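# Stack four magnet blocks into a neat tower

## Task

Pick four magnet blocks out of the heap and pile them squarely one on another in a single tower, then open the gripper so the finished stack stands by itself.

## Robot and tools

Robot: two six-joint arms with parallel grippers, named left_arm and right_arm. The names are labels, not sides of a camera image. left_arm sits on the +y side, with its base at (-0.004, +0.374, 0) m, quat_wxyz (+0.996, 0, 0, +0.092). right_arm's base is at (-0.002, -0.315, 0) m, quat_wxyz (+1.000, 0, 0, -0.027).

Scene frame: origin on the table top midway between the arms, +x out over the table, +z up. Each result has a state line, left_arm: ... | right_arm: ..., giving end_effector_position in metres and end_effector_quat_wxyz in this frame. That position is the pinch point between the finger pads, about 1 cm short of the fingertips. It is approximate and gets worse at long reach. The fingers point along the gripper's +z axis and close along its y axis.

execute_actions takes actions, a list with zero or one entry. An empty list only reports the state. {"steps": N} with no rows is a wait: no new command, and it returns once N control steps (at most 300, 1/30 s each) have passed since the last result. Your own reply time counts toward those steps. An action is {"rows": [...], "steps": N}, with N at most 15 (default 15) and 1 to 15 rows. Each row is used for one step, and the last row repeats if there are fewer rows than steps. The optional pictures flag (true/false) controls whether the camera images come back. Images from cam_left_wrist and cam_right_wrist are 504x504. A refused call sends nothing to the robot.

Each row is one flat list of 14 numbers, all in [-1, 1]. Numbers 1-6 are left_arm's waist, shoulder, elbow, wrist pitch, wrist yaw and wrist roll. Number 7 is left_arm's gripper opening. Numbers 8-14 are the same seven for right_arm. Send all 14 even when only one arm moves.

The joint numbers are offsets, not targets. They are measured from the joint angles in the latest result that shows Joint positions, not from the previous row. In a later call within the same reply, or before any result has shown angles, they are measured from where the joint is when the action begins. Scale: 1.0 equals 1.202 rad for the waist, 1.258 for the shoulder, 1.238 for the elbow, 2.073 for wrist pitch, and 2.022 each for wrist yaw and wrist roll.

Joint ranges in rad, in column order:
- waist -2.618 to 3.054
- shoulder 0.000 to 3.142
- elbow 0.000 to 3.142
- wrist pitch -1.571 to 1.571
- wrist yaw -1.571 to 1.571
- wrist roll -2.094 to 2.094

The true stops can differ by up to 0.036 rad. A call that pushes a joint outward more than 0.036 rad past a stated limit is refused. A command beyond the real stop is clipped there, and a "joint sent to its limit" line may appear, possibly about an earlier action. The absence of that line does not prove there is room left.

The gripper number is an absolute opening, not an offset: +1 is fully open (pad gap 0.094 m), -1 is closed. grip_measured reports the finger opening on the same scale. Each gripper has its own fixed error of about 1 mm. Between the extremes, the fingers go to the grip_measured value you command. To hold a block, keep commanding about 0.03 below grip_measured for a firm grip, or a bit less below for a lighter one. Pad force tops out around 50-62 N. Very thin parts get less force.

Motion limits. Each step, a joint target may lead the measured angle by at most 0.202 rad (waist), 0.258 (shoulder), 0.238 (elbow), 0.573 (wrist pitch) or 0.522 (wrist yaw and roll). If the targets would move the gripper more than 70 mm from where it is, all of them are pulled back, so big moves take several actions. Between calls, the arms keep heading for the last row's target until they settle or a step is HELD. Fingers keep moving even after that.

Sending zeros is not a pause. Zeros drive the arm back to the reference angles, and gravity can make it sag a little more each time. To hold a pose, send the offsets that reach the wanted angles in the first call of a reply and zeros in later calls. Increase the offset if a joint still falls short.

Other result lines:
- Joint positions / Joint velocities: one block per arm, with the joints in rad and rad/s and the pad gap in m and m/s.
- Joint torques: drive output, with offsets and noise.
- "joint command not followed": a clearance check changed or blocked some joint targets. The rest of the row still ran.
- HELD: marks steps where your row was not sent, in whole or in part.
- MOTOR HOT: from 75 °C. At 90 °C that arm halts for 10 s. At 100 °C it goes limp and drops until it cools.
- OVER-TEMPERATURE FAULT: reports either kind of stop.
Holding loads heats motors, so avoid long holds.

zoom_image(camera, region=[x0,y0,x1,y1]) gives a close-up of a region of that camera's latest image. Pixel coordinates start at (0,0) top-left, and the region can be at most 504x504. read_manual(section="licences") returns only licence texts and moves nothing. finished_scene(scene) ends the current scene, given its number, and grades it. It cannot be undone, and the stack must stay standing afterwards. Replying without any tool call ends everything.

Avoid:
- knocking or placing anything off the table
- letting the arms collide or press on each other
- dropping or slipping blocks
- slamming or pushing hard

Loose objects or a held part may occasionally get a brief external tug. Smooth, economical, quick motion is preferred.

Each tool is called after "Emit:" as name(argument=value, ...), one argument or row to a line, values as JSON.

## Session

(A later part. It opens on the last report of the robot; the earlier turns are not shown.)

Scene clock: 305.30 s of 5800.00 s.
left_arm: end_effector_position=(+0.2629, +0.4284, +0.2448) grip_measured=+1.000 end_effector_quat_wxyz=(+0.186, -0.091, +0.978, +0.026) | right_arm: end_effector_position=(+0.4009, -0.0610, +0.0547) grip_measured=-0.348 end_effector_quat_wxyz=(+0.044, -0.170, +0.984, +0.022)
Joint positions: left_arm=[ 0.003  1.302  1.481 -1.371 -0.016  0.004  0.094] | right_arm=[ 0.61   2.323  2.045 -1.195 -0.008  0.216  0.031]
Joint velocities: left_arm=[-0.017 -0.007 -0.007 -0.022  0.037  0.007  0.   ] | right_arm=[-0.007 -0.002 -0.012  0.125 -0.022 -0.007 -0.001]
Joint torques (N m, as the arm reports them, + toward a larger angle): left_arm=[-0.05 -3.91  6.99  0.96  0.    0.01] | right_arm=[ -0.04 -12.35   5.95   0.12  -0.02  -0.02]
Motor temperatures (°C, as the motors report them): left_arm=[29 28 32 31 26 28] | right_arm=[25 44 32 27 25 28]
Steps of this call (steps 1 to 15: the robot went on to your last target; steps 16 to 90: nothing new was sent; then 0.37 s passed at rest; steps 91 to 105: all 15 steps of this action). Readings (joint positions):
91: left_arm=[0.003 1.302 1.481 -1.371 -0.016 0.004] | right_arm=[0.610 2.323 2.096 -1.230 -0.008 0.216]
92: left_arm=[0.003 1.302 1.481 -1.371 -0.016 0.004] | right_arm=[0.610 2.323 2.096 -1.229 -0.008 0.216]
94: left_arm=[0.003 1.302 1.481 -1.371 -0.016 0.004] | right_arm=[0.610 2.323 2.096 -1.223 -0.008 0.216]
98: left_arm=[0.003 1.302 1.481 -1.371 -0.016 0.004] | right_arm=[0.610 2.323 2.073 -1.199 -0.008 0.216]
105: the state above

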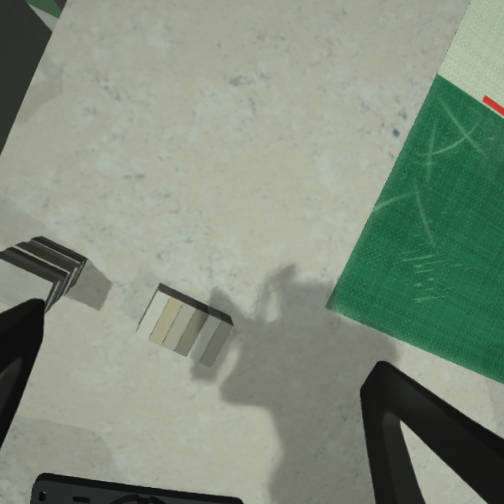

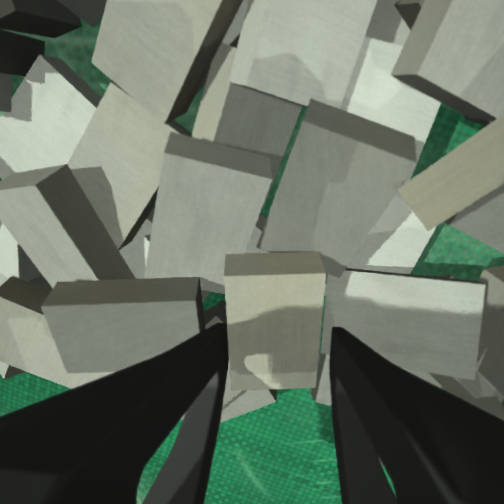

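Emit:
execute_actions(
  actions=[
    {"rows":[[0,0,0,0,0,0,1,0,0,0,0,0,0,-0.38],[0,0,0,0,0,0,1,0,0,0,0,0,0,-0.41],[0,0,0,0,0,0,1,0,0,0,0,0,0,-0.44],[0,0,0,0,0,0,1,0,0,0,0,0,0,-0.47],[0,0,0,0,0,0,1,0,0,0,0,0,0,-0.5],[0,0,0,0,0,0,1,0,0,0,0,0,0,-0.52]],"steps":10},
  ],
)

Scene clock: 307.57 s of 5800.00 s.
left_arm: end_effector_position=(+0.2629, +0.4284, +0.2448) grip_measured=+1.000 end_effector_quat_wxyz=(+0.186, -0.091, +0.978, +0.026) | right_arm: end_effector_position=(+0.4015, -0.0602, +0.0548) grip_measured=-0.495 end_effector_quat_wxyz=(+0.045, -0.170, +0.984, +0.024)
Joint positions: left_arm=[ 0.003  1.302  1.481 -1.371 -0.016  0.004  0.094] | right_arm=[ 0.61   2.323  2.045 -1.191 -0.01   0.216  0.024]
Joint velocities: left_arm=[-0.007  0.002 -0.012 -0.007 -0.066  0.037  0.   ] | right_arm=[-0.002 -0.007 -0.002  0.051 -0.081  0.066 -0.   ]
Joint torques (N m, as the arm reports them, + toward a larger angle): left_arm=[-0.06 -3.79  7.21  0.91  0.02  0.  ] | right_arm=[ -0.01 -12.57   7.2   -0.07   0.    -0.01]
Motor temperatures (°C, as the motors report them): left_arm=[29 28 32 31 26 28] | right_arm=[25 45 32 27 25 28]
Steps of this call (steps 1 to 15: the robot went on to your last target; steps 16 to 58: nothing new was sent; steps 59 to 68: all 10 steps of this action). Readings (joint positions):
59: left_arm=[0.003 1.302 1.481 -1.371 -0.016 0.004] | right_arm=[0.610 2.323 2.045 -1.191 -0.008 0.216]
60: left_arm=[0.003 1.302 1.481 -1.371 -0.016 0.004] | right_arm=[0.610 2.323 2.045 -1.191 -0.008 0.216]
62: left_arm=[0.003 1.302 1.481 -1.371 -0.016 0.004] | right_arm=[0.610 2.323 2.045 -1.191 -0.010 0.216]
66: left_arm=[0.003 1.302 1.481 -1.371 -0.016 0.004] | right_arm=[0.610 2.323 2.045 -1.191 -0.010 0.216]
68: the state above

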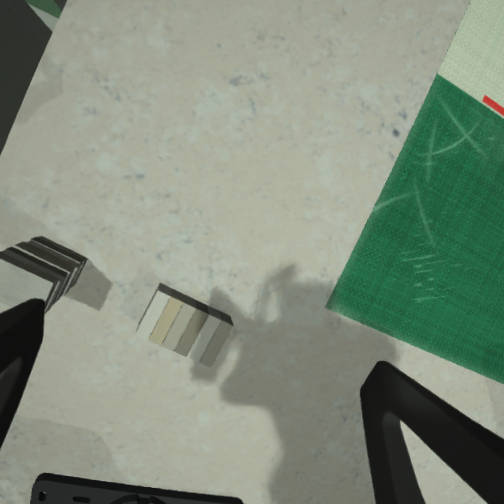

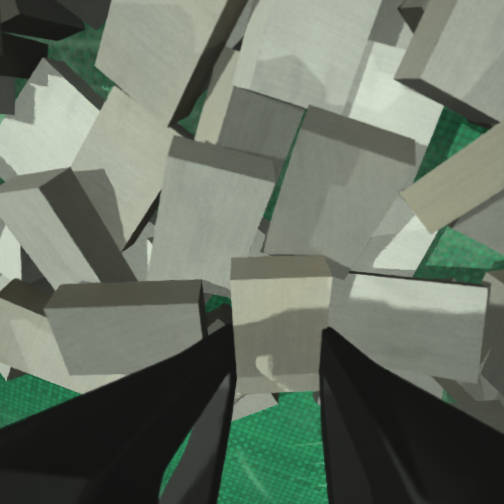

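Emit:
execute_actions(
  actions=[
    {"rows":[[0,0,0,0,0,0,1,0,-0.02,0,0,0,0,-0.53],[0,0,0,0,0,0,1,0,-0.03,0,-0.005,0,0,-0.53],[0,0,0,0,0,0,1,0,-0.042,0,-0.01,0,0,-0.53],[0,0,0,0,0,0,1,0,-0.056,-0.01,-0.015,0,0,-0.53],[0,0,0,0,0,0,1,0,-0.072,-0.025,-0.02,0,0,-0.53],[0,0,0,0,0,0,1,0,-0.09,-0.045,-0.025,0,0,-0.53],[0,0,0,0,0,0,1,0,-0.11,-0.07,-0.03,0,0,-0.53],[0,0,0,0,0,0,1,0,-0.13,-0.097,-0.03,0,0,-0.53],[0,0,0,0,0,0,1,0.01,-0.15,-0.125,-0.03,0,-0.02,-0.53],[0,0,0,0,0,0,1,0.025,-0.17,-0.153,-0.03,0,-0.04,-0.53],[0,0,0,0,0,0,1,0.04,-0.19,-0.18,-0.03,0,-0.06,-0.53],[0,0,0,0,0,0,1,0.055,-0.21,-0.208,-0.03,0,-0.08,-0.53],[0,0,0,0,0,0,1,0.07,-0.23,-0.235,-0.03,0,-0.1,-0.53],[0,0,0,0,0,0,1,0.082,-0.248,-0.26,-0.03,0,-0.11,-0.53],[0,0,0,0,0,0,1,0.09,-0.26,-0.28,-0.03,0,-0.11,-0.53]],"steps":15},
  ],
  pictures=false,
)

Emit:
execute_actions(
  actions=[
    {"steps":8},
  ],
)

Scene clock: 315.57 s of 5800.00 s.
left_arm: end_effector_position=(+0.2629, +0.4284, +0.2448) grip_measured=+1.000 end_effector_quat_wxyz=(+0.186, -0.091, +0.978, +0.026) | right_arm: end_effector_position=(+0.3298, -0.0773, +0.0976) grip_measured=-0.494 end_effector_quat_wxyz=(+0.031, -0.262, +0.964, +0.015)
Joint positions: left_arm=[ 0.003  1.302  1.481 -1.371 -0.016  0.004  0.094] | right_arm=[ 0.669  2.042  1.768 -1.229 -0.006  0.085  0.024]
Joint velocities: left_arm=[-0.002  0.002  0.002 -0.007 -0.022 -0.037  0.   ] | right_arm=[ 0.584 -0.618 -0.838 -0.11  -0.037 -0.579  0.001]
Joint torques (N m, as the arm reports them, + toward a larger angle): left_arm=[-0.05 -3.81  7.07  0.94 -0.01  0.01] | right_arm=[  1.06 -11.13   5.71  -0.1   -0.08  -0.08]
Motor temperatures (°C, as the motors report them): left_arm=[29 28 32 31 26 28] | right_arm=[25 45 32 27 25 28]
Steps of this call (steps 1 to 15: the robot went on to your last target; steps 16 to 90: nothing new was sent; then 4.50 s passed at rest; steps 91 to 105: all 15 steps of this action). Readings (joint positions):
91: left_arm=[0.003 1.302 1.481 -1.371 -0.016 0.004] | right_arm=[0.610 2.323 2.045 -1.191 -0.010 0.216]
92: left_arm=[0.003 1.302 1.481 -1.371 -0.016 0.004] | right_arm=[0.610 2.322 2.045 -1.191 -0.010 0.216]
94: left_arm=[0.003 1.302 1.481 -1.371 -0.016 0.004] | right_arm=[0.610 2.314 2.045 -1.194 -0.010 0.216]
98: left_arm=[0.003 1.302 1.481 -1.371 -0.016 0.004] | right_arm=[0.610 2.238 1.984 -1.205 -0.010 0.216]
105: the state above

Scene clock: 315.83 s of 5800.00 s.
left_arm: end_effector_position=(+0.2629, +0.4284, +0.2448) grip_measured=+1.000 end_effector_quat_wxyz=(+0.186, -0.091, +0.978, +0.026) | right_arm: end_effector_position=(+0.2996, -0.0682, +0.0942) grip_measured=-0.494 end_effector_quat_wxyz=(+0.008, -0.325, +0.945, +0.011)
Joint positions: left_arm=[ 0.003  1.302  1.481 -1.371 -0.016  0.004  0.094] | right_arm=[ 0.729  2.013  1.714 -1.25  -0.016  0.013  0.024]
Joint velocities: left_arm=[-0.017 -0.002  0.012 -0.022 -0.022  0.066  0.   ] | right_arm=[-0.046 -0.002 -0.007  0.022  0.037 -0.139 -0.   ]
Joint torques (N m, as the arm reports them, + toward a larger angle): left_arm=[-0.01 -3.86  7.1   0.94 -0.01  0.  ] | right_arm=[ -0.59 -11.34   5.8   -0.2    0.07  -0.07]
Motor temperatures (°C, as the motors report them): left_arm=[29 28 32 31 26 28] | right_arm=[25 45 32 27 25 28]
Steps of this call (steps 1 to 8: the robot went on to your last target). Readings (joint positions):
1: left_arm=[0.003 1.302 1.481 -1.371 -0.016 0.004] | right_arm=[0.689 2.025 1.745 -1.236 -0.007 0.068]
2: left_arm=[0.003 1.302 1.481 -1.371 -0.016 0.004] | right_arm=[0.706 2.016 1.731 -1.244 -0.009 0.054]
4: left_arm=[0.003 1.302 1.481 -1.371 -0.016 0.004] | right_arm=[0.728 2.013 1.720 -1.250 -0.014 0.033]
8: the state above

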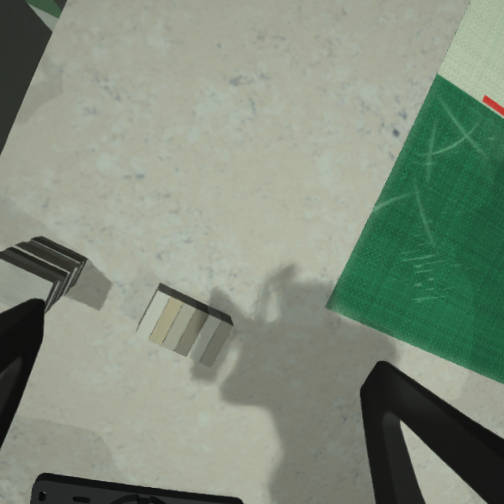

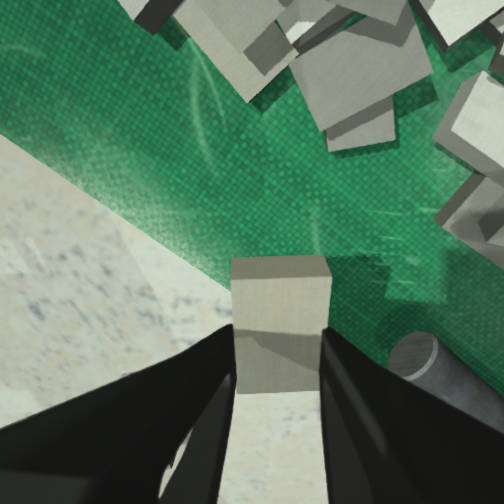

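Emit:
execute_actions(
  actions=[
    {"rows":[[0,0,0,0,0,0,1,0.008,-0.022,-0.022,0.005,0.003,-0.008,-0.53],[0,0,0,0,0,0,1,0.02,-0.038,-0.045,0.012,0.003,-0.008,-0.53],[0,0,0,0,0,0,1,0.035,-0.058,-0.073,0.02,0.003,-0.008,-0.53],[0,0,0,0,0,0,1,0.053,-0.08,-0.104,0.028,0.003,-0.008,-0.53],[0,0,0,0,0,0,1,0.073,-0.103,-0.137,0.036,0.003,-0.008,-0.53],[0,0,0,0,0,0,1,0.093,-0.126,-0.17,0.044,0.003,-0.008,-0.53],[0,0,0,0,0,0,1,0.113,-0.149,-0.203,0.052,0.003,-0.008,-0.53],[0,0,0,0,0,0,1,0.133,-0.172,-0.236,0.06,0.003,-0.008,-0.53],[0,0,0,0,0,0,1,0.152,-0.194,-0.268,0.068,0.003,-0.008,-0.53],[0,0,0,0,0,0,1,0.17,-0.214,-0.298,0.075,0.003,-0.008,-0.53],[0,0,0,0,0,0,1,0.185,-0.232,-0.326,0.075,0.003,-0.008,-0.53],[0,0,0,0,0,0,1,0.198,-0.247,-0.351,0.075,0.003,-0.008,-0.53],[0,0,0,0,0,0,1,0.208,-0.259,-0.372,0.075,0.003,-0.008,-0.53],[0,0,0,0,0,0,1,0.215,-0.266,-0.387,0.075,0.003,-0.008,-0.53],[0,0,0,0,0,0,1,0.219,-0.27,-0.397,0.075,0.003,-0.008,-0.53]],"steps":15},
  ],
  pictures=false,
)

Emit:
execute_actions(
  actions=[
    {"steps":14},
  ],
)

Scene clock: 321.97 s of 5800.00 s.
left_arm: end_effector_position=(+0.2629, +0.4284, +0.2448) grip_measured=+1.000 end_effector_quat_wxyz=(+0.186, -0.091, +0.978, +0.026) | right_arm: end_effector_position=(+0.1747, -0.0690, +0.0833) grip_measured=-0.494 end_effector_quat_wxyz=(-0.002, -0.451, +0.893, +0.007)
Joint positions: left_arm=[ 0.003  1.302  1.481 -1.371 -0.016  0.004  0.094] | right_arm=[ 0.988  1.705  1.271 -1.134 -0.015 -0.     0.024]
Joint velocities: left_arm=[-0.007 -0.002 -0.012  0.007 -0.037 -0.022  0.   ] | right_arm=[ 0.222 -0.325 -0.593 -0.066 -0.066  0.007  0.   ]
Joint torques (N m, as the arm reports them, + toward a larger angle): left_arm=[ 0.03 -3.8   7.16  0.93  0.    0.03] | right_arm=[-1.02 -8.04  5.95  0.12  0.12 -0.05]
Motor temperatures (°C, as the motors report them): left_arm=[29 28 32 31 26 28] | right_arm=[25 45 31 26 25 28]
Steps of this call (steps 1 to 30: the robot went on to your last target; steps 31 to 90: nothing new was sent; then 2.63 s passed at rest; steps 91 to 105: all 15 steps of this action). Readings (joint positions):
91: left_arm=[0.003 1.302 1.481 -1.371 -0.016 0.004] | right_arm=[0.727 2.013 1.714 -1.250 -0.015 -0.000]
92: left_arm=[0.003 1.302 1.481 -1.371 -0.016 0.004] | right_arm=[0.728 2.009 1.707 -1.244 -0.015 -0.000]
94: left_arm=[0.003 1.302 1.481 -1.371 -0.016 0.004] | right_arm=[0.740 1.980 1.659 -1.221 -0.010 -0.000]
98: left_arm=[0.003 1.302 1.481 -1.371 -0.016 0.004] | right_arm=[0.824 1.873 1.503 -1.182 -0.005 -0.000]
105: the state above

Scene clock: 322.43 s of 5800.00 s.
left_arm: end_effector_position=(+0.2629, +0.4284, +0.2448) grip_measured=+1.000 end_effector_quat_wxyz=(+0.186, -0.091, +0.978, +0.026) | right_arm: end_effector_position=(+0.1702, -0.0724, +0.0774) grip_measured=-0.494 end_effector_quat_wxyz=(-0.005, -0.453, +0.891, +0.006)
Joint positions: left_arm=[ 0.003  1.302  1.481 -1.371 -0.016  0.004  0.094] | right_arm=[ 0.994  1.694  1.235 -1.115 -0.014 -0.     0.024]
Joint velocities: left_arm=[ 0.012 -0.007  0.012 -0.022 -0.007  0.007  0.   ] | right_arm=[-0.007 -0.007  0.007  0.066  0.051 -0.037 -0.001]
Joint torques (N m, as the arm reports them, + toward a larger angle): left_arm=[-0.04 -3.93  7.22  0.92 -0.02 -0.04] | right_arm=[-0.12 -8.76  5.95 -0.01  0.02 -0.05]
Motor temperatures (°C, as the motors report them): left_arm=[29 28 32 31 26 28] | right_arm=[25 45 31 26 25 28]
Steps of this call (steps 1 to 14: the robot went on to your last target). Readings (joint positions):
1: left_arm=[0.003 1.302 1.481 -1.371 -0.016 0.004] | right_arm=[0.993 1.697 1.254 -1.134 -0.016 -0.000]
2: left_arm=[0.003 1.302 1.481 -1.371 -0.016 0.004] | right_arm=[0.994 1.694 1.244 -1.134 -0.016 -0.000]
4: left_arm=[0.003 1.302 1.481 -1.371 -0.016 0.004] | right_arm=[0.994 1.694 1.236 -1.131 -0.015 -0.000]
8: left_arm=[0.003 1.302 1.481 -1.371 -0.016 0.004] | right_arm=[0.994 1.694 1.235 -1.121 -0.015 -0.000]
14: the state above

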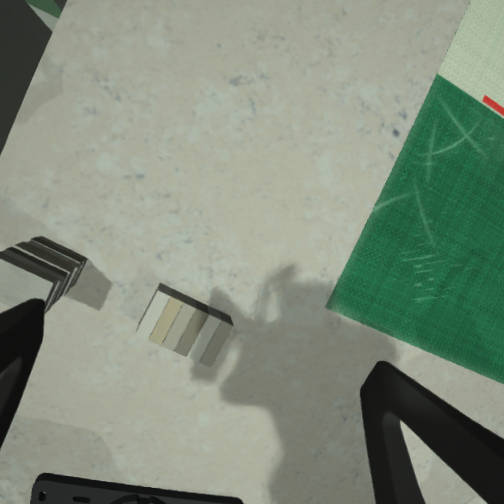

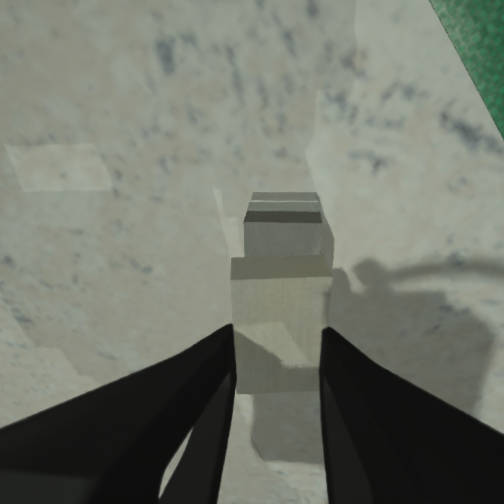

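Emit:
execute_actions(
  actions=[
    {"rows":[[0,0,0,0,0,0,1,0,0,0,0.015,0,0,-0.53],[0,0,0,0,0,0,1,0,0.005,-0.01,0.022,0,0,-0.53],[0,0,0,0,0,0,1,0,0.01,-0.015,0.029,0,0,-0.53],[0,0,0,0,0,0,1,0,0.014,-0.02,0.036,0,0,-0.53],[0,0,0,0,0,0,1,0,0.018,-0.025,0.037,0,0,-0.53],[0,0,0,0,0,0,1,0,0.021,-0.03,0.037,0,0,-0.53],[0,0,0,0,0,0,1,0,0.024,-0.035,0.037,0,0,-0.53]],"steps":15},
  ],
  pictures=false,
)

Emit:
execute_actions(
  actions=[
    {"steps":5},
  ],
)

Emit:
zoom_image(
  camera="cam_right_wrist",
  region=[180,170,380,410],
)

Scene clock: 327.03 s of 5800.00 s.
left_arm: end_effector_position=(+0.2629, +0.4284, +0.2448) grip_measured=+1.000 end_effector_quat_wxyz=(+0.186, -0.091, +0.978, +0.026) | right_arm: end_effector_position=(+0.1718, -0.0702, +0.0619) grip_measured=-0.494 end_effector_quat_wxyz=(-0.007, -0.453, +0.891, +0.004)
Joint positions: left_arm=[ 0.003  1.302  1.481 -1.371 -0.016  0.004  0.094] | right_arm=[ 0.994  1.724  1.205 -1.061 -0.014 -0.     0.024]
Joint velocities: left_arm=[-0.002 -0.002 -0.007 -0.022  0.022  0.007  0.   ] | right_arm=[-0.017  0.002  0.002  0.022 -0.081 -0.007 -0.001]
Joint torques (N m, as the arm reports them, + toward a larger angle): left_arm=[-0.01 -3.83  7.1   0.94 -0.02 -0.01] | right_arm=[-0.01 -6.98  5.61 -0.07 -0.02 -0.02]
Motor temperatures (°C, as the motors report them): left_arm=[29 28 32 31 26 28] | right_arm=[25 44 31 26 25 28]
Steps of this call (steps 1 to 30: the robot went on to your last target; steps 31 to 90: nothing new was sent; then 1.10 s passed at rest; steps 91 to 105: all 15 steps of this action). Readings (joint positions):
91: left_arm=[0.003 1.302 1.481 -1.371 -0.016 0.004] | right_arm=[0.994 1.694 1.235 -1.112 -0.014 -0.000]
92: left_arm=[0.003 1.302 1.481 -1.371 -0.016 0.004] | right_arm=[0.994 1.694 1.235 -1.109 -0.014 -0.000]
94: left_arm=[0.003 1.302 1.481 -1.371 -0.016 0.004] | right_arm=[0.994 1.695 1.235 -1.097 -0.014 -0.000]
98: left_arm=[0.003 1.302 1.481 -1.371 -0.016 0.004] | right_arm=[0.994 1.710 1.223 -1.066 -0.014 -0.000]
105: the state above

Scene clock: 327.20 s of 5800.00 s.
left_arm: end_effector_position=(+0.2629, +0.4284, +0.2448) grip_measured=+1.000 end_effector_quat_wxyz=(+0.186, -0.091, +0.978, +0.026) | right_arm: end_effector_position=(+0.1723, -0.0695, +0.0619) grip_measured=-0.494 end_effector_quat_wxyz=(-0.005, -0.453, +0.891, +0.005)
Joint positions: left_arm=[ 0.003  1.302  1.481 -1.371 -0.016  0.004  0.094] | right_arm=[ 0.994  1.724  1.205 -1.057 -0.014 -0.     0.024]
Joint velocities: left_arm=[-0.007 -0.002 -0.017 -0.037 -0.007 -0.051  0.   ] | right_arm=[ 0.007 -0.012  0.007 -0.007  0.081 -0.051  0.001]
Joint torques (N m, as the arm reports them, + toward a larger angle): left_arm=[ 0.03 -3.84  7.09  0.96 -0.05  0.  ] | right_arm=[-0.01 -7.09  5.64 -0.02 -0.02 -0.02]
Motor temperatures (°C, as the motors report them): left_arm=[29 28 32 31 26 28] | right_arm=[25 44 31 26 25 28]
Steps of this call (steps 1 to 5: the robot went on to your last target). Readings (joint positions):
1: left_arm=[0.003 1.302 1.481 -1.371 -0.016 0.004] | right_arm=[0.994 1.724 1.205 -1.060 -0.014 -0.000]
2: left_arm=[0.003 1.302 1.481 -1.371 -0.016 0.004] | right_arm=[0.994 1.724 1.205 -1.059 -0.014 -0.000]
4: left_arm=[0.003 1.302 1.481 -1.371 -0.016 0.004] | right_arm=[0.994 1.724 1.205 -1.058 -0.014 -0.000]
5: the state above

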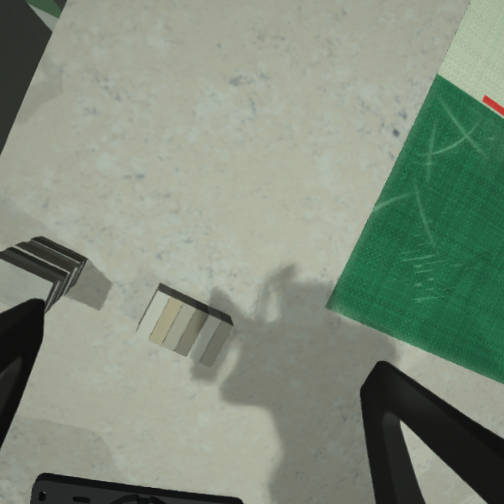

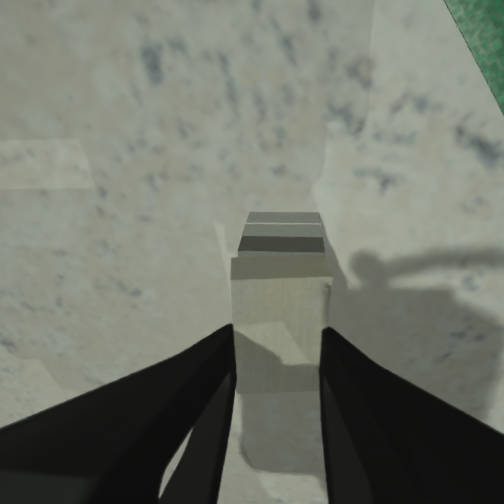

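Region (180, 170, 380, 410) of cam_right_wrist's 504x504 image, scaled by 2.100, with more detail than that image has.

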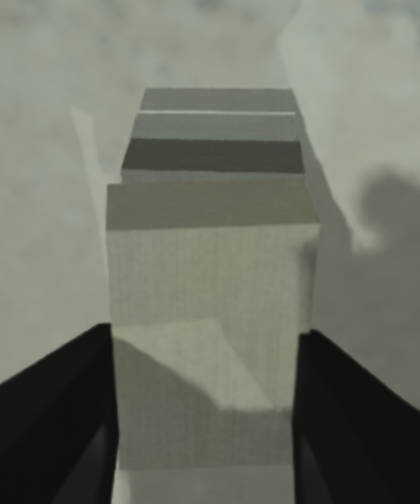

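Emit:
execute_actions(
  actions=[
    {"rows":[[0,0,0,0,0,0,1,0,0.008,0,-0.006,0,0,-0.53],[0,0,0,0,0,0,1,0,0.011,0,-0.006,0,0,-0.53],[0,0,0,0,0,0,1,0,0.014,0,-0.006,0,0,-0.53],[0,0,0,0,0,0,1,0,0.017,0,-0.006,0,0,-0.53],[0,0,0,0,0,0,1,0,0.02,0,-0.006,0,0,-0.53],[0,0,0,0,0,0,1,0,0.023,0,-0.006,0,0,-0.53],[0,0,0,0,0,0,1,0,0.026,0,-0.006,0,0,-0.53]],"steps":13},
  ],
)

Emit:
zoom_image(
  camera="cam_right_wrist",
  region=[180,170,380,410],
)

Scene clock: 331.93 s of 5800.00 s.
left_arm: end_effector_position=(+0.2629, +0.4284, +0.2448) grip_measured=+1.000 end_effector_quat_wxyz=(+0.186, -0.091, +0.978, +0.026) | right_arm: end_effector_position=(+0.1720, -0.0701, +0.0580) grip_measured=-0.494 end_effector_quat_wxyz=(-0.011, -0.453, +0.891, +0.002)
Joint positions: left_arm=[ 0.003  1.302  1.481 -1.371 -0.016  0.004  0.094] | right_arm=[ 0.994  1.737  1.205 -1.057 -0.014 -0.     0.024]
Joint velocities: left_arm=[-0.012 -0.007 -0.017 -0.022 -0.081 -0.066  0.   ] | right_arm=[-0.007  0.002 -0.022  0.007 -0.037 -0.007  0.001]
Joint torques (N m, as the arm reports them, + toward a larger angle): left_arm=[-0.06 -3.76  7.03  0.93 -0.02 -0.02] | right_arm=[-0.02 -5.67  6.79 -0.33 -0.02 -0.02]
Motor temperatures (°C, as the motors report them): left_arm=[29 28 32 31 26 28] | right_arm=[25 43 31 26 25 28]
Steps of this call (steps 1 to 15: the robot went on to your last target; steps 16 to 90: nothing new was sent; then 1.30 s passed at rest; steps 91 to 103: all 13 steps of this action). Readings (joint positions):
91: left_arm=[0.003 1.302 1.481 -1.371 -0.016 0.004] | right_arm=[0.994 1.724 1.205 -1.056 -0.014 -0.000]
92: left_arm=[0.003 1.302 1.481 -1.371 -0.016 0.004] | right_arm=[0.994 1.724 1.205 -1.056 -0.014 -0.000]
94: left_arm=[0.003 1.302 1.481 -1.371 -0.016 0.004] | right_arm=[0.994 1.727 1.205 -1.057 -0.014 -0.000]
98: left_arm=[0.003 1.302 1.481 -1.371 -0.016 0.004] | right_arm=[0.994 1.737 1.205 -1.057 -0.014 -0.000]
103: the state above

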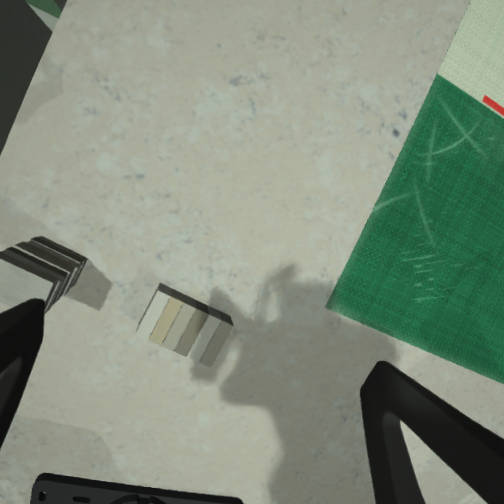

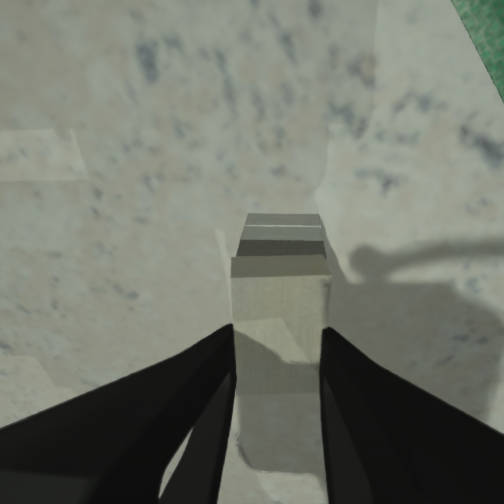

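Region (180, 170, 380, 410) of cam_right_wrist's 504x504 image, scaled by 2.100, with more detail than that image has.

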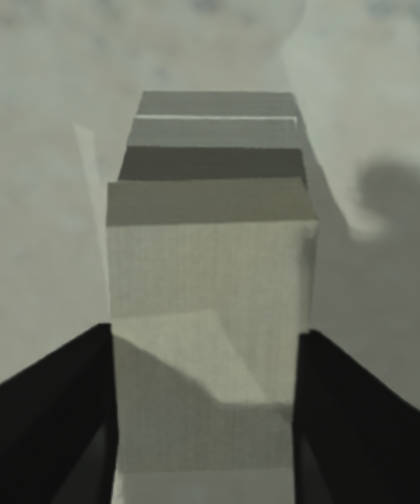

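Emit:
execute_actions(
  actions=[
    {"rows":[[0,0,0,0,0,0,1,0,0,0,0,0,0,-0.5],[0,0,0,0,0,0,1,0,0,0,0,0,0,-0.485],[0,0,0,0,0,0,1,0,0,0,0,0,0,-0.47],[0,0,0,0,0,0,1,0,0,0,0,0,0,-0.45],[0,0,0,0,0,0,1,0,0,0,0,0,0,-0.4],[0,0,0,0,0,0,1,0,0,0,0,0,0,-0.25]],"steps":10},
  ],
)

Emit:
zoom_image(
  camera="cam_right_wrist",
  region=[180,170,380,410],
)

Scene clock: 335.67 s of 5800.00 s.
left_arm: end_effector_position=(+0.2629, +0.4284, +0.2448) grip_measured=+1.000 end_effector_quat_wxyz=(+0.186, -0.091, +0.978, +0.026) | right_arm: end_effector_position=(+0.1721, -0.0699, +0.0580) grip_measured=-0.253 end_effector_quat_wxyz=(-0.011, -0.453, +0.891, +0.002)
Joint positions: left_arm=[ 0.003  1.302  1.481 -1.371 -0.016  0.004  0.094] | right_arm=[ 0.994  1.737  1.205 -1.056 -0.014 -0.     0.035]
Joint velocities: left_arm=[-0.007 -0.017 -0.007  0.051 -0.007 -0.007  0.   ] | right_arm=[-0.012 -0.002  0.007  0.037 -0.081  0.007  0.   ]
Joint torques (N m, as the arm reports them, + toward a larger angle): left_arm=[-0.04 -3.83  7.11  0.96  0.   -0.01] | right_arm=[ 0.13 -7.35  6.74 -0.26 -0.02 -0.01]
Motor temperatures (°C, as the motors report them): left_arm=[29 28 32 31 26 28] | right_arm=[25 42 31 26 25 28]
Steps of this call (steps 1 to 15: the robot went on to your last target; steps 16 to 90: nothing new was sent; then 0.40 s passed at rest; steps 91 to 100: all 10 steps of this action). Readings (joint positions):
91: left_arm=[0.003 1.302 1.481 -1.371 -0.016 0.004] | right_arm=[0.994 1.737 1.205 -1.057 -0.014 -0.000]
92: left_arm=[0.003 1.302 1.481 -1.371 -0.016 0.004] | right_arm=[0.994 1.737 1.205 -1.057 -0.014 -0.000]
94: left_arm=[0.003 1.302 1.481 -1.371 -0.016 0.004] | right_arm=[0.994 1.737 1.205 -1.056 -0.014 -0.000]
98: left_arm=[0.003 1.302 1.481 -1.371 -0.016 0.004] | right_arm=[0.994 1.737 1.205 -1.056 -0.014 -0.000]
100: the state above

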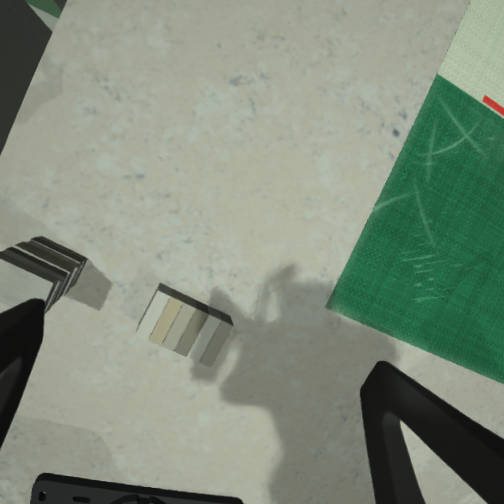

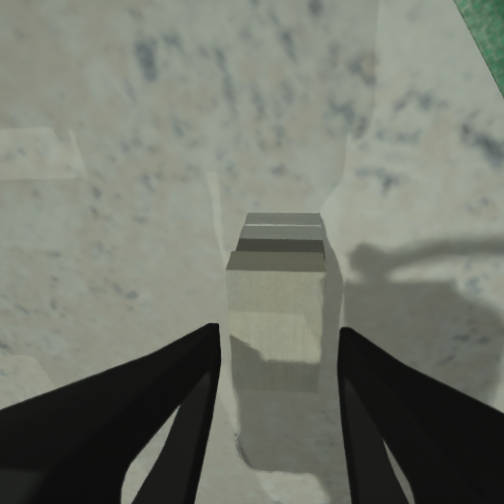

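Region (180, 170, 380, 410) of cam_right_wrist's 504x504 image, scaled by 2.100, with more detail than that image has.

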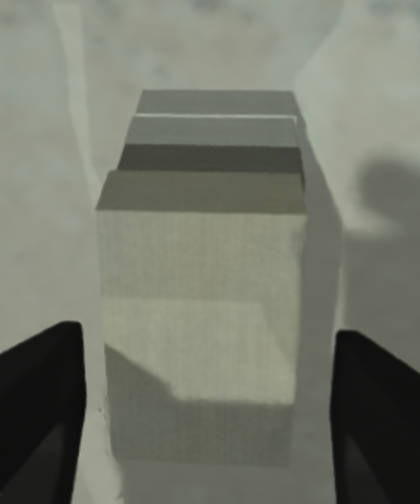

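Emit:
execute_actions(
  actions=[
    {"rows":[[0,0,0,0,0,0,1,0,0.005,-0.01,0.015,0,0,-0.2],[0,0,0,0,0,0,1,0,0.01,-0.017,0.025,0,0,-0.2],[0,0,0,0,0,0,1,0,0.015,-0.024,0.035,0,0,-0.2],[0,0,0,0,0,0,1,0,0.02,-0.031,0.045,0,0,-0.2],[0,0,0,0,0,0,1,0,0.025,-0.038,0.055,0,0,-0.2],[0,0,0,0,0,0,1,0,0.03,-0.045,0.065,0,0,-0.2],[0,0,0,0,0,0,1,0,0.035,-0.053,0.07,0,0,-0.2],[0,0,0,0,0,0,1,0,0.04,-0.062,0.07,0,0,-0.2]],"steps":15},
  ],
  pictures=false,
)

Emit:
execute_actions(
  actions=[
    {"rows":[[0,0,0,0,0,0,1,0,0,0,0.01,0,0,-0.25],[0,0,0,0,0,0,1,0,0,0,0.01,0,0,-0.3],[0,0,0,0,0,0,1,0,0,0,0.01,0,0,-0.35],[0,0,0,0,0,0,1,0,0,0,0.01,0,0,-0.39],[0,0,0,0,0,0,1,0,0,0,0.01,0,0,-0.42],[0,0,0,0,0,0,1,0,0,0,0,0,0,-0.44],[0,0,0,0,0,0,1,0,0,0,0,0,0,-0.46],[0,0,0,0,0,0,1,0,0,0,0,0,0,-0.48],[0,0,0,0,0,0,1,0,0,0,0,0,0,-0.495],[0,0,0,0,0,0,1,0,0,0,0,0,0,-0.505]],"steps":13},
  ],
)

Emit:
execute_actions(
  actions=[
    {"rows":[[0,0,0,0,0,0,1,0,0,0,0,0,0,-0.47],[0,0,0,0,0,0,1,0,0,0,0,0,0,-0.4],[0,0,0,0,0,0,1,0,0,0,0,0,0,-0.2],[0,0,0,0,0,0,1,0,0,0,0,0,0,0],[0,0,0,0,0,0,1,0,0,0,0,0,0,0.2],[0,0,0,0,0,0,1,0,0,0,0,0,0,0.4]],"steps":10},
  ],
)

Scene clock: 347.60 s of 5800.00 s.
left_arm: end_effector_position=(+0.2629, +0.4284, +0.2448) grip_measured=+1.000 end_effector_quat_wxyz=(+0.186, -0.091, +0.978, +0.026) | right_arm: end_effector_position=(+0.1741, -0.0671, +0.0288) grip_measured=-0.202 end_effector_quat_wxyz=(-0.010, -0.453, +0.891, +0.002)
Joint positions: left_arm=[ 0.003  1.302  1.481 -1.371 -0.016  0.004  0.094] | right_arm=[ 0.994  1.787  1.142 -0.942 -0.014 -0.     0.037]
Joint velocities: left_arm=[ 0.002 -0.007 -0.002  0.066  0.007  0.051  0.   ] | right_arm=[-0.002 -0.022 -0.002  0.11  -0.066 -0.051  0.001]
Joint torques (N m, as the arm reports them, + toward a larger angle): left_arm=[-0.06 -3.94  7.05  0.95 -0.01  0.  ] | right_arm=[-0.02 -7.47  5.12 -0.02 -0.03 -0.01]
Motor temperatures (°C, as the motors report them): left_arm=[29 28 33 31 26 28] | right_arm=[25 41 31 26 25 28]
Steps of this call (steps 1 to 15: the robot went on to your last target; steps 16 to 90: nothing new was sent; then 8.43 s passed at rest; steps 91 to 105: all 15 steps of this action). Readings (joint positions):
91: left_arm=[0.003 1.302 1.481 -1.371 -0.016 0.004] | right_arm=[0.994 1.737 1.205 -1.055 -0.014 -0.000]
92: left_arm=[0.003 1.302 1.481 -1.371 -0.016 0.004] | right_arm=[0.994 1.737 1.205 -1.051 -0.014 -0.000]
94: left_arm=[0.003 1.302 1.481 -1.371 -0.016 0.004] | right_arm=[0.994 1.740 1.204 -1.032 -0.014 -0.000]
98: left_arm=[0.003 1.302 1.481 -1.371 -0.016 0.004] | right_arm=[0.994 1.762 1.174 -0.970 -0.014 -0.000]
105: the state above

Scene clock: 348.03 s of 5800.00 s.
left_arm: end_effector_position=(+0.2629, +0.4284, +0.2448) grip_measured=+1.000 end_effector_quat_wxyz=(+0.186, -0.091, +0.978, +0.026) | right_arm: end_effector_position=(+0.1744, -0.0664, +0.0287) grip_measured=-0.465 end_effector_quat_wxyz=(-0.009, -0.453, +0.891, +0.004)
Joint positions: left_arm=[ 0.003  1.302  1.481 -1.371 -0.016  0.004  0.094] | right_arm=[ 0.994  1.787  1.142 -0.939 -0.015 -0.     0.025]
Joint velocities: left_arm=[ 0.007  0.002  0.007 -0.007 -0.007 -0.066  0.   ] | right_arm=[-0.002  0.007  0.007 -0.051 -0.022 -0.007 -0.001]
Joint torques (N m, as the arm reports them, + toward a larger angle): left_arm=[-0.07 -3.94  7.08  0.93 -0.03  0.01] | right_arm=[-0.01 -7.52  6.47 -0.23 -0.02 -0.02]
Motor temperatures (°C, as the motors report them): left_arm=[29 28 33 31 26 28] | right_arm=[25 41 31 26 25 28]
Steps of this call (steps 1 to 13: all 13 steps of this action). Readings (joint positions):
1: left_arm=[0.003 1.302 1.481 -1.371 -0.016 0.004] | right_arm=[0.994 1.787 1.142 -0.940 -0.014 -0.000]
2: left_arm=[0.003 1.302 1.481 -1.371 -0.016 0.004] | right_arm=[0.994 1.787 1.142 -0.940 -0.014 -0.000]
4: left_arm=[0.003 1.302 1.481 -1.371 -0.016 0.004] | right_arm=[0.994 1.787 1.142 -0.939 -0.014 -0.000]
8: left_arm=[0.003 1.302 1.481 -1.371 -0.016 0.004] | right_arm=[0.994 1.787 1.142 -0.939 -0.015 -0.000]
13: the state above

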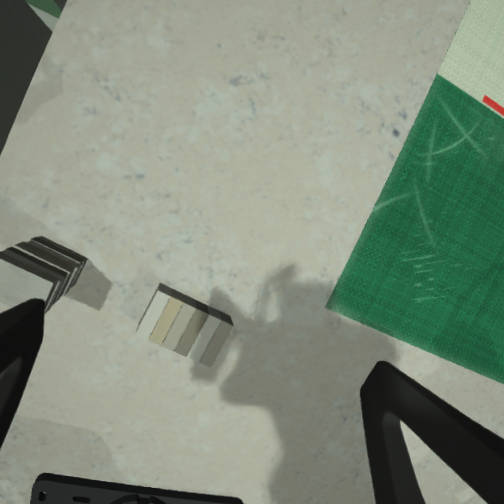

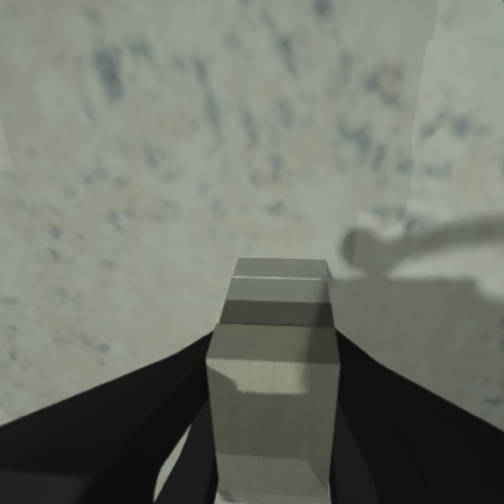

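Scene clock: 348.37 s of 5800.00 s.
left_arm: end_effector_position=(+0.2629, +0.4284, +0.2448) grip_measured=+1.000 end_effector_quat_wxyz=(+0.186, -0.091, +0.978, +0.026) | right_arm: end_effector_position=(+0.1744, -0.0664, +0.0287) grip_measured=+0.397 end_effector_quat_wxyz=(-0.009, -0.453, +0.891, +0.004)
Joint positions: left_arm=[ 0.003  1.302  1.481 -1.371 -0.016  0.004  0.094] | right_arm=[ 0.994  1.787  1.142 -0.939 -0.015 -0.     0.066]
Joint velocities: left_arm=[-0.022 -0.002 -0.002 -0.037 -0.007  0.007  0.   ] | right_arm=[-0.027 -0.012 -0.002  0.051  0.007  0.007  0.   ]
Joint torques (N m, as the arm reports them, + toward a larger angle): left_arm=[-0.06 -3.79  7.08  0.94  0.02 -0.02] | right_arm=[ 0.   -7.5   6.55 -0.25 -0.03 -0.01]
Motor temperatures (°C, as the motors report them): left_arm=[29 28 33 31 26 28] | right_arm=[25 41 31 26 25 28]
Steps of this call (steps 1 to 10: all 10 steps of this action). Readings (joint positions):
1: left_arm=[0.003 1.302 1.481 -1.371 -0.016 0.004] | right_arm=[0.994 1.787 1.142 -0.939 -0.015 -0.000]
2: left_arm=[0.003 1.302 1.481 -1.371 -0.016 0.004] | right_arm=[0.994 1.787 1.142 -0.939 -0.015 -0.000]
4: left_arm=[0.003 1.302 1.481 -1.371 -0.016 0.004] | right_arm=[0.994 1.787 1.142 -0.939 -0.015 -0.000]
8: left_arm=[0.003 1.302 1.481 -1.371 -0.016 0.004] | right_arm=[0.994 1.787 1.142 -0.939 -0.015 -0.000]
10: the state above

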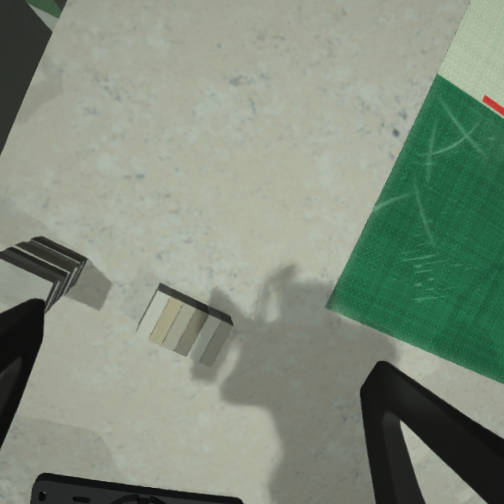

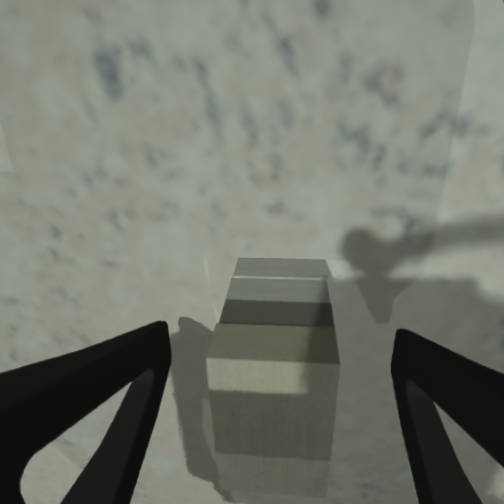

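Emit:
execute_actions(
  actions=[
    {"rows":[[0,0,0,0,0,0,1,0,0,0,0,0,0,0.6],[0,0,0,0,0,0,1,0,0,0,0,0,-0.05,0.7],[0,0,0,0,0,0,1,0,0,0,0,0,-0.12,0.7],[0,0,0,0,0,0,1,0,0,0,0,0,-0.2,0.7],[0,0,0,0,0,0,1,0,0,0,0,0,-0.3,0.7],[0,0,0,0,0,0,1,0,0,0,0,0,-0.4,0.7],[0,0,0,0,0,0,1,0,0,0,0,0,-0.5,0.7],[0,0,0,0,0,0,1,0,0,0,0,0,-0.6,0.7],[0,0,0,0,0,0,1,0,0,0,0,0,-0.7,0.7],[0,0,0,0,0,0,1,0,0,0,0,0,-0.78,0.7]],"steps":15},
  ],
  pictures=false,
)

Emit:
execute_actions(
  actions=[
    {"steps":18},
  ],
)

Scene clock: 352.73 s of 5800.00 s.
left_arm: end_effector_position=(+0.2629, +0.4284, +0.2448) grip_measured=+1.000 end_effector_quat_wxyz=(+0.186, -0.091, +0.978, +0.026) | right_arm: end_effector_position=(+0.1744, -0.0665, +0.0287) grip_measured=+0.698 end_effector_quat_wxyz=(+0.006, +0.877, -0.480, -0.008)
Joint positions: left_arm=[ 0.003  1.302  1.481 -1.371 -0.016  0.004  0.094] | right_arm=[ 0.994  1.787  1.142 -0.939 -0.015 -1.199  0.08 ]
Joint velocities: left_arm=[-0.002 -0.007  0.002 -0.007  0.081  0.022  0.   ] | right_arm=[ 0.007 -0.002  0.007 -0.007 -0.051 -2.513 -0.   ]
Joint torques (N m, as the arm reports them, + toward a larger angle): left_arm=[-0.12 -3.92  7.07  0.92 -0.02  0.  ] | right_arm=[-0.03 -7.51  6.48 -0.17  0.    0.  ]
Motor temperatures (°C, as the motors report them): left_arm=[29 28 33 31 26 28] | right_arm=[25 41 31 26 25 28]
Steps of this call (steps 1 to 15: the robot went on to your last target; steps 16 to 90: nothing new was sent; then 0.87 s passed at rest; steps 91 to 105: all 15 steps of this action). Readings (joint positions):
91: left_arm=[0.003 1.302 1.481 -1.371 -0.016 0.004] | right_arm=[0.994 1.787 1.142 -0.939 -0.015 -0.000]
92: left_arm=[0.003 1.302 1.481 -1.371 -0.016 0.004] | right_arm=[0.994 1.787 1.142 -0.939 -0.015 -0.016]
94: left_arm=[0.003 1.302 1.481 -1.371 -0.016 0.004] | right_arm=[0.994 1.787 1.142 -0.939 -0.015 -0.118]
98: left_arm=[0.003 1.302 1.481 -1.371 -0.016 0.004] | right_arm=[0.994 1.787 1.142 -0.939 -0.015 -0.507]
105: the state above

Scene clock: 353.33 s of 5800.00 s.
left_arm: end_effector_position=(+0.2629, +0.4284, +0.2448) grip_measured=+1.000 end_effector_quat_wxyz=(+0.186, -0.091, +0.978, +0.026) | right_arm: end_effector_position=(+0.1747, -0.0667, +0.0287) grip_measured=+0.698 end_effector_quat_wxyz=(+0.004, +0.950, -0.313, -0.008)
Joint positions: left_arm=[ 0.003  1.302  1.481 -1.371 -0.016  0.004  0.094] | right_arm=[ 0.994  1.787  1.142 -0.939 -0.013 -1.565  0.08 ]
Joint velocities: left_arm=[-0.002  0.012 -0.007  0.037  0.022 -0.007  0.   ] | right_arm=[ 0.002 -0.012  0.002  0.037  0.066 -0.037 -0.   ]
Joint torques (N m, as the arm reports them, + toward a larger angle): left_arm=[-0.02 -3.78  7.18  0.93  0.    0.  ] | right_arm=[ 0.   -7.53  6.46 -0.2  -0.04 -0.11]
Motor temperatures (°C, as the motors report them): left_arm=[29 28 33 31 26 28] | right_arm=[25 41 31 26 25 28]
Steps of this call (steps 1 to 18: the robot went on to your last target). Readings (joint positions):
1: left_arm=[0.003 1.302 1.481 -1.371 -0.016 0.004] | right_arm=[0.994 1.787 1.142 -0.939 -0.015 -1.274]
2: left_arm=[0.003 1.302 1.481 -1.371 -0.016 0.004] | right_arm=[0.994 1.787 1.142 -0.939 -0.014 -1.334]
4: left_arm=[0.003 1.302 1.481 -1.371 -0.016 0.004] | right_arm=[0.994 1.787 1.142 -0.939 -0.014 -1.420]
8: left_arm=[0.003 1.302 1.481 -1.371 -0.016 0.004] | right_arm=[0.994 1.787 1.142 -0.939 -0.013 -1.510]
18: the state above

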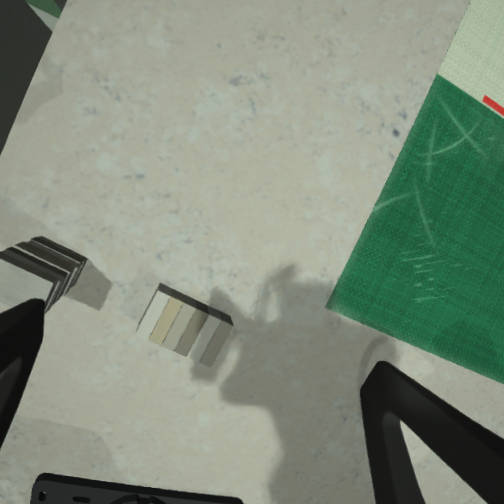

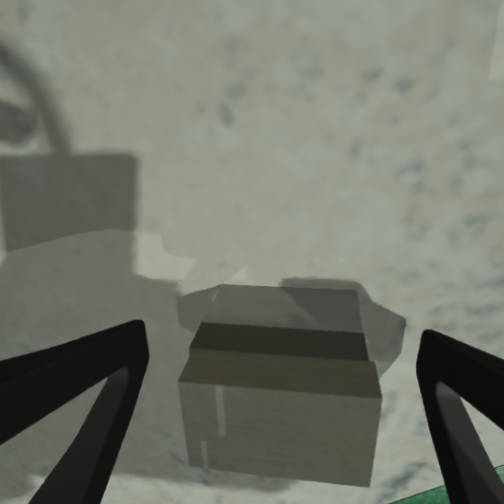

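Emit:
execute_actions(
  actions=[],
)

Scene clock: 364.47 s of 5800.00 s.
left_arm: end_effector_position=(+0.2629, +0.4284, +0.2448) grip_measured=+1.000 end_effector_quat_wxyz=(+0.186, -0.091, +0.978, +0.026) | right_arm: end_effector_position=(+0.1747, -0.0667, +0.0287) grip_measured=+0.698 end_effector_quat_wxyz=(+0.004, +0.951, -0.310, -0.008)
Joint positions: left_arm=[ 0.003  1.302  1.481 -1.371 -0.016  0.004  0.094] | right_arm=[ 0.994  1.787  1.142 -0.939 -0.013 -1.571  0.08 ]
Joint velocities: left_arm=[-0.012 -0.007  0.007 -0.022 -0.022  0.022  0.   ] | right_arm=[ 0.002  0.022 -0.007 -0.007  0.022 -0.022  0.   ]
Joint torques (N m, as the arm reports them, + toward a larger angle): left_arm=[ 0.   -3.86  7.14  0.94 -0.02  0.01] | right_arm=[-0.01 -7.53  6.45 -0.21 -0.04 -0.08]
Motor temperatures (°C, as the motors report them): left_arm=[29 28 33 31 26 28] | right_arm=[25 40 31 26 25 28]
Steps of this call (steps 1 to 30: the robot went on to your last target; steps 31 to 90: nothing new was sent; then 8.13 s passed at rest). Readings (joint positions):
1: left_arm=[0.003 1.302 1.481 -1.371 -0.016 0.004] | right_arm=[0.994 1.787 1.142 -0.939 -0.013 -1.566]
2: left_arm=[0.003 1.302 1.481 -1.371 -0.016 0.004] | right_arm=[0.994 1.787 1.142 -0.939 -0.013 -1.567]
4: left_arm=[0.003 1.302 1.481 -1.371 -0.016 0.004] | right_arm=[0.994 1.787 1.142 -0.939 -0.013 -1.569]
8: left_arm=[0.003 1.302 1.481 -1.371 -0.016 0.004] | right_arm=[0.994 1.787 1.142 -0.939 -0.013 -1.570]
90: the state above
All arms were judged still, so your last target was given up. Only a new action makes them travel on or press farther. Fingers that are still opening or closing keep moving.

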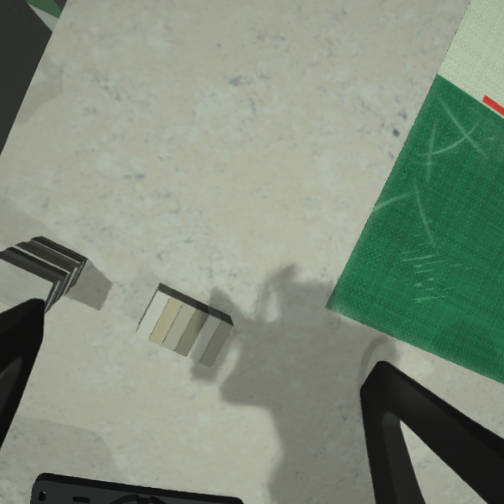

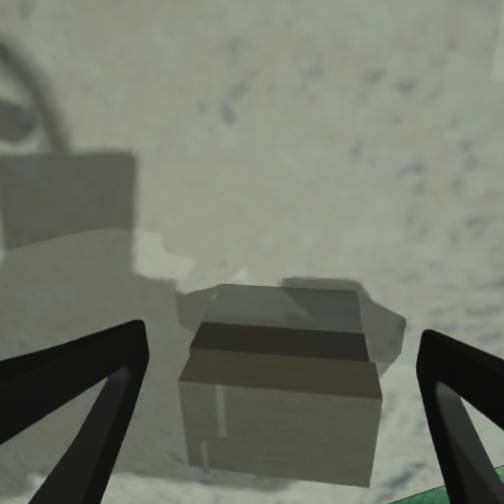

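Emit:
execute_actions(
  actions=[
    {"rows":[[0,0,0,0,0,0,1,0,-0.015,0.03,-0.015,0,0,0.9],[0,0,0,0,0,0,1,0,-0.022,0.05,-0.03,0,0,0.9],[0,0,0,0,0,0,1,0,-0.03,0.07,-0.045,0,0,0.9],[0,0,0,0,0,0,1,0,-0.037,0.09,-0.06,0,0,0.9],[0,0,0,0,0,0,1,0,-0.044,0.11,-0.075,0,0,0.9],[0,0,0,0,0,0,1,0,-0.051,0.13,-0.09,0,0,0.9],[0,0,0,0,0,0,1,0,-0.058,0.15,-0.105,0,0,0.9],[0,0,0,0,0,0,1,0,-0.065,0.17,-0.12,0,0,0.9],[0,0,0,0,0,0,1,0,-0.071,0.19,-0.135,0,0,0.9],[0,0,0,0,0,0,1,0,-0.076,0.205,-0.145,0,0,0.9],[0,0,0,0,0,0,1,0,-0.08,0.22,-0.155,0,0,0.9]],"steps":15},
  ],
  pictures=false,
)

Emit:
execute_actions(
  actions=[
    {"steps":10},
  ],
)

Scene clock: 370.77 s of 5800.00 s.
left_arm: end_effector_position=(+0.2629, +0.4284, +0.2448) grip_measured=+1.000 end_effector_quat_wxyz=(+0.186, -0.091, +0.978, +0.026) | right_arm: end_effector_position=(+0.1868, -0.0509, +0.1197) grip_measured=+0.898 end_effector_quat_wxyz=(-0.044, +0.950, -0.309, +0.009)
Joint positions: left_arm=[ 0.003  1.302  1.481 -1.371 -0.016  0.004  0.094] | right_arm=[ 0.994  1.689  1.395 -1.187 -0.01  -1.571  0.089]
Joint velocities: left_arm=[-0.012 -0.012 -0.007 -0.022 -0.007  0.022  0.   ] | right_arm=[-0.017 -0.027  0.027 -0.315  0.037  0.037  0.002]
Joint torques (N m, as the arm reports them, + toward a larger angle): left_arm=[ 0.01 -3.86  7.07  0.92  0.    0.  ] | right_arm=[-0.02 -7.15  8.85 -0.31 -0.05 -0.02]
Motor temperatures (°C, as the motors report them): left_arm=[29 28 33 31 26 28] | right_arm=[25 40 31 26 25 28]
Steps of this call (steps 1 to 90: nothing new was sent; then 2.80 s passed at rest; steps 91 to 105: all 15 steps of this action). Readings (joint positions):
91: left_arm=[0.003 1.302 1.481 -1.371 -0.016 0.004] | right_arm=[0.994 1.787 1.142 -0.940 -0.012 -1.571]
92: left_arm=[0.003 1.302 1.481 -1.371 -0.016 0.004] | right_arm=[0.994 1.787 1.147 -0.948 -0.011 -1.571]
94: left_arm=[0.003 1.302 1.481 -1.371 -0.016 0.004] | right_arm=[0.994 1.785 1.172 -0.981 -0.010 -1.571]
98: left_arm=[0.003 1.302 1.481 -1.371 -0.016 0.004] | right_arm=[0.994 1.753 1.271 -1.066 -0.010 -1.571]
105: the state above

Scene clock: 371.10 s of 5800.00 s.
left_arm: end_effector_position=(+0.2629, +0.4284, +0.2448) grip_measured=+1.000 end_effector_quat_wxyz=(+0.186, -0.091, +0.978, +0.026) | right_arm: end_effector_position=(+0.1800, -0.0603, +0.1189) grip_measured=+0.898 end_effector_quat_wxyz=(-0.022, +0.951, -0.309, +0.002)
Joint positions: left_arm=[ 0.003  1.302  1.481 -1.371 -0.016  0.004  0.094] | right_arm=[ 0.994  1.689  1.395 -1.234 -0.01  -1.571  0.089]
Joint velocities: left_arm=[-0.017 -0.002 -0.002 -0.051 -0.007 -0.022  0.   ] | right_arm=[-0.017 -0.007 -0.022  0.051  0.022 -0.051 -0.   ]
Joint torques (N m, as the arm reports them, + toward a larger angle): left_arm=[-0.06 -3.87  7.04  0.92  0.    0.  ] | right_arm=[ 0.   -7.38  8.62 -0.34 -0.04 -0.01]
Motor temperatures (°C, as the motors report them): left_arm=[29 28 33 31 26 28] | right_arm=[25 40 31 26 25 28]
Steps of this call (steps 1 to 10: the robot went on to your last target). Readings (joint positions):
1: left_arm=[0.003 1.302 1.481 -1.371 -0.016 0.004] | right_arm=[0.994 1.689 1.395 -1.197 -0.010 -1.571]
2: left_arm=[0.003 1.302 1.481 -1.371 -0.016 0.004] | right_arm=[0.994 1.689 1.395 -1.206 -0.010 -1.571]
4: left_arm=[0.003 1.302 1.481 -1.371 -0.016 0.004] | right_arm=[0.994 1.689 1.395 -1.220 -0.010 -1.571]
8: left_arm=[0.003 1.302 1.481 -1.371 -0.016 0.004] | right_arm=[0.994 1.689 1.395 -1.232 -0.010 -1.571]
10: the state above

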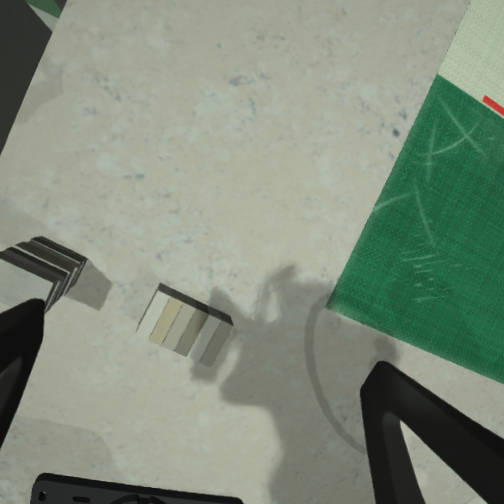

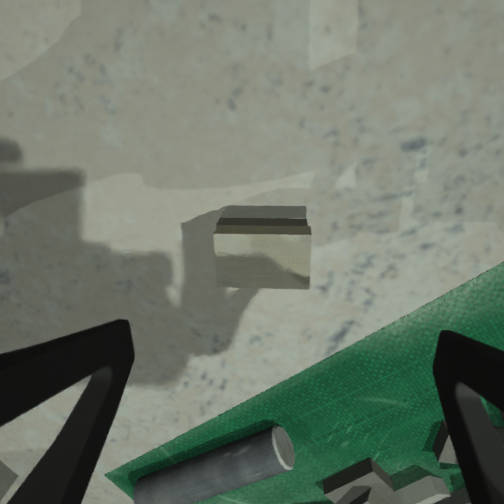

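Emit:
zoom_image(
  camera="cam_right_wrist",
  region=[180,180,340,310],
)

Region (180, 180, 340, 310) of cam_right_wrist's 504x504 image, scaled by 3.150, with more detail than that image has; it fills the top 410 rows of this view, and the rest is white.

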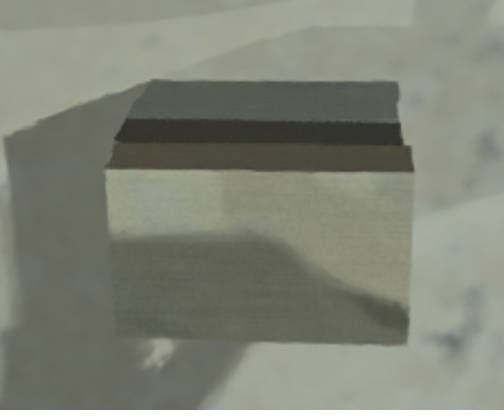

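Emit:
finished_scene(
  scene=1,
)

The scene is finished: the task was done.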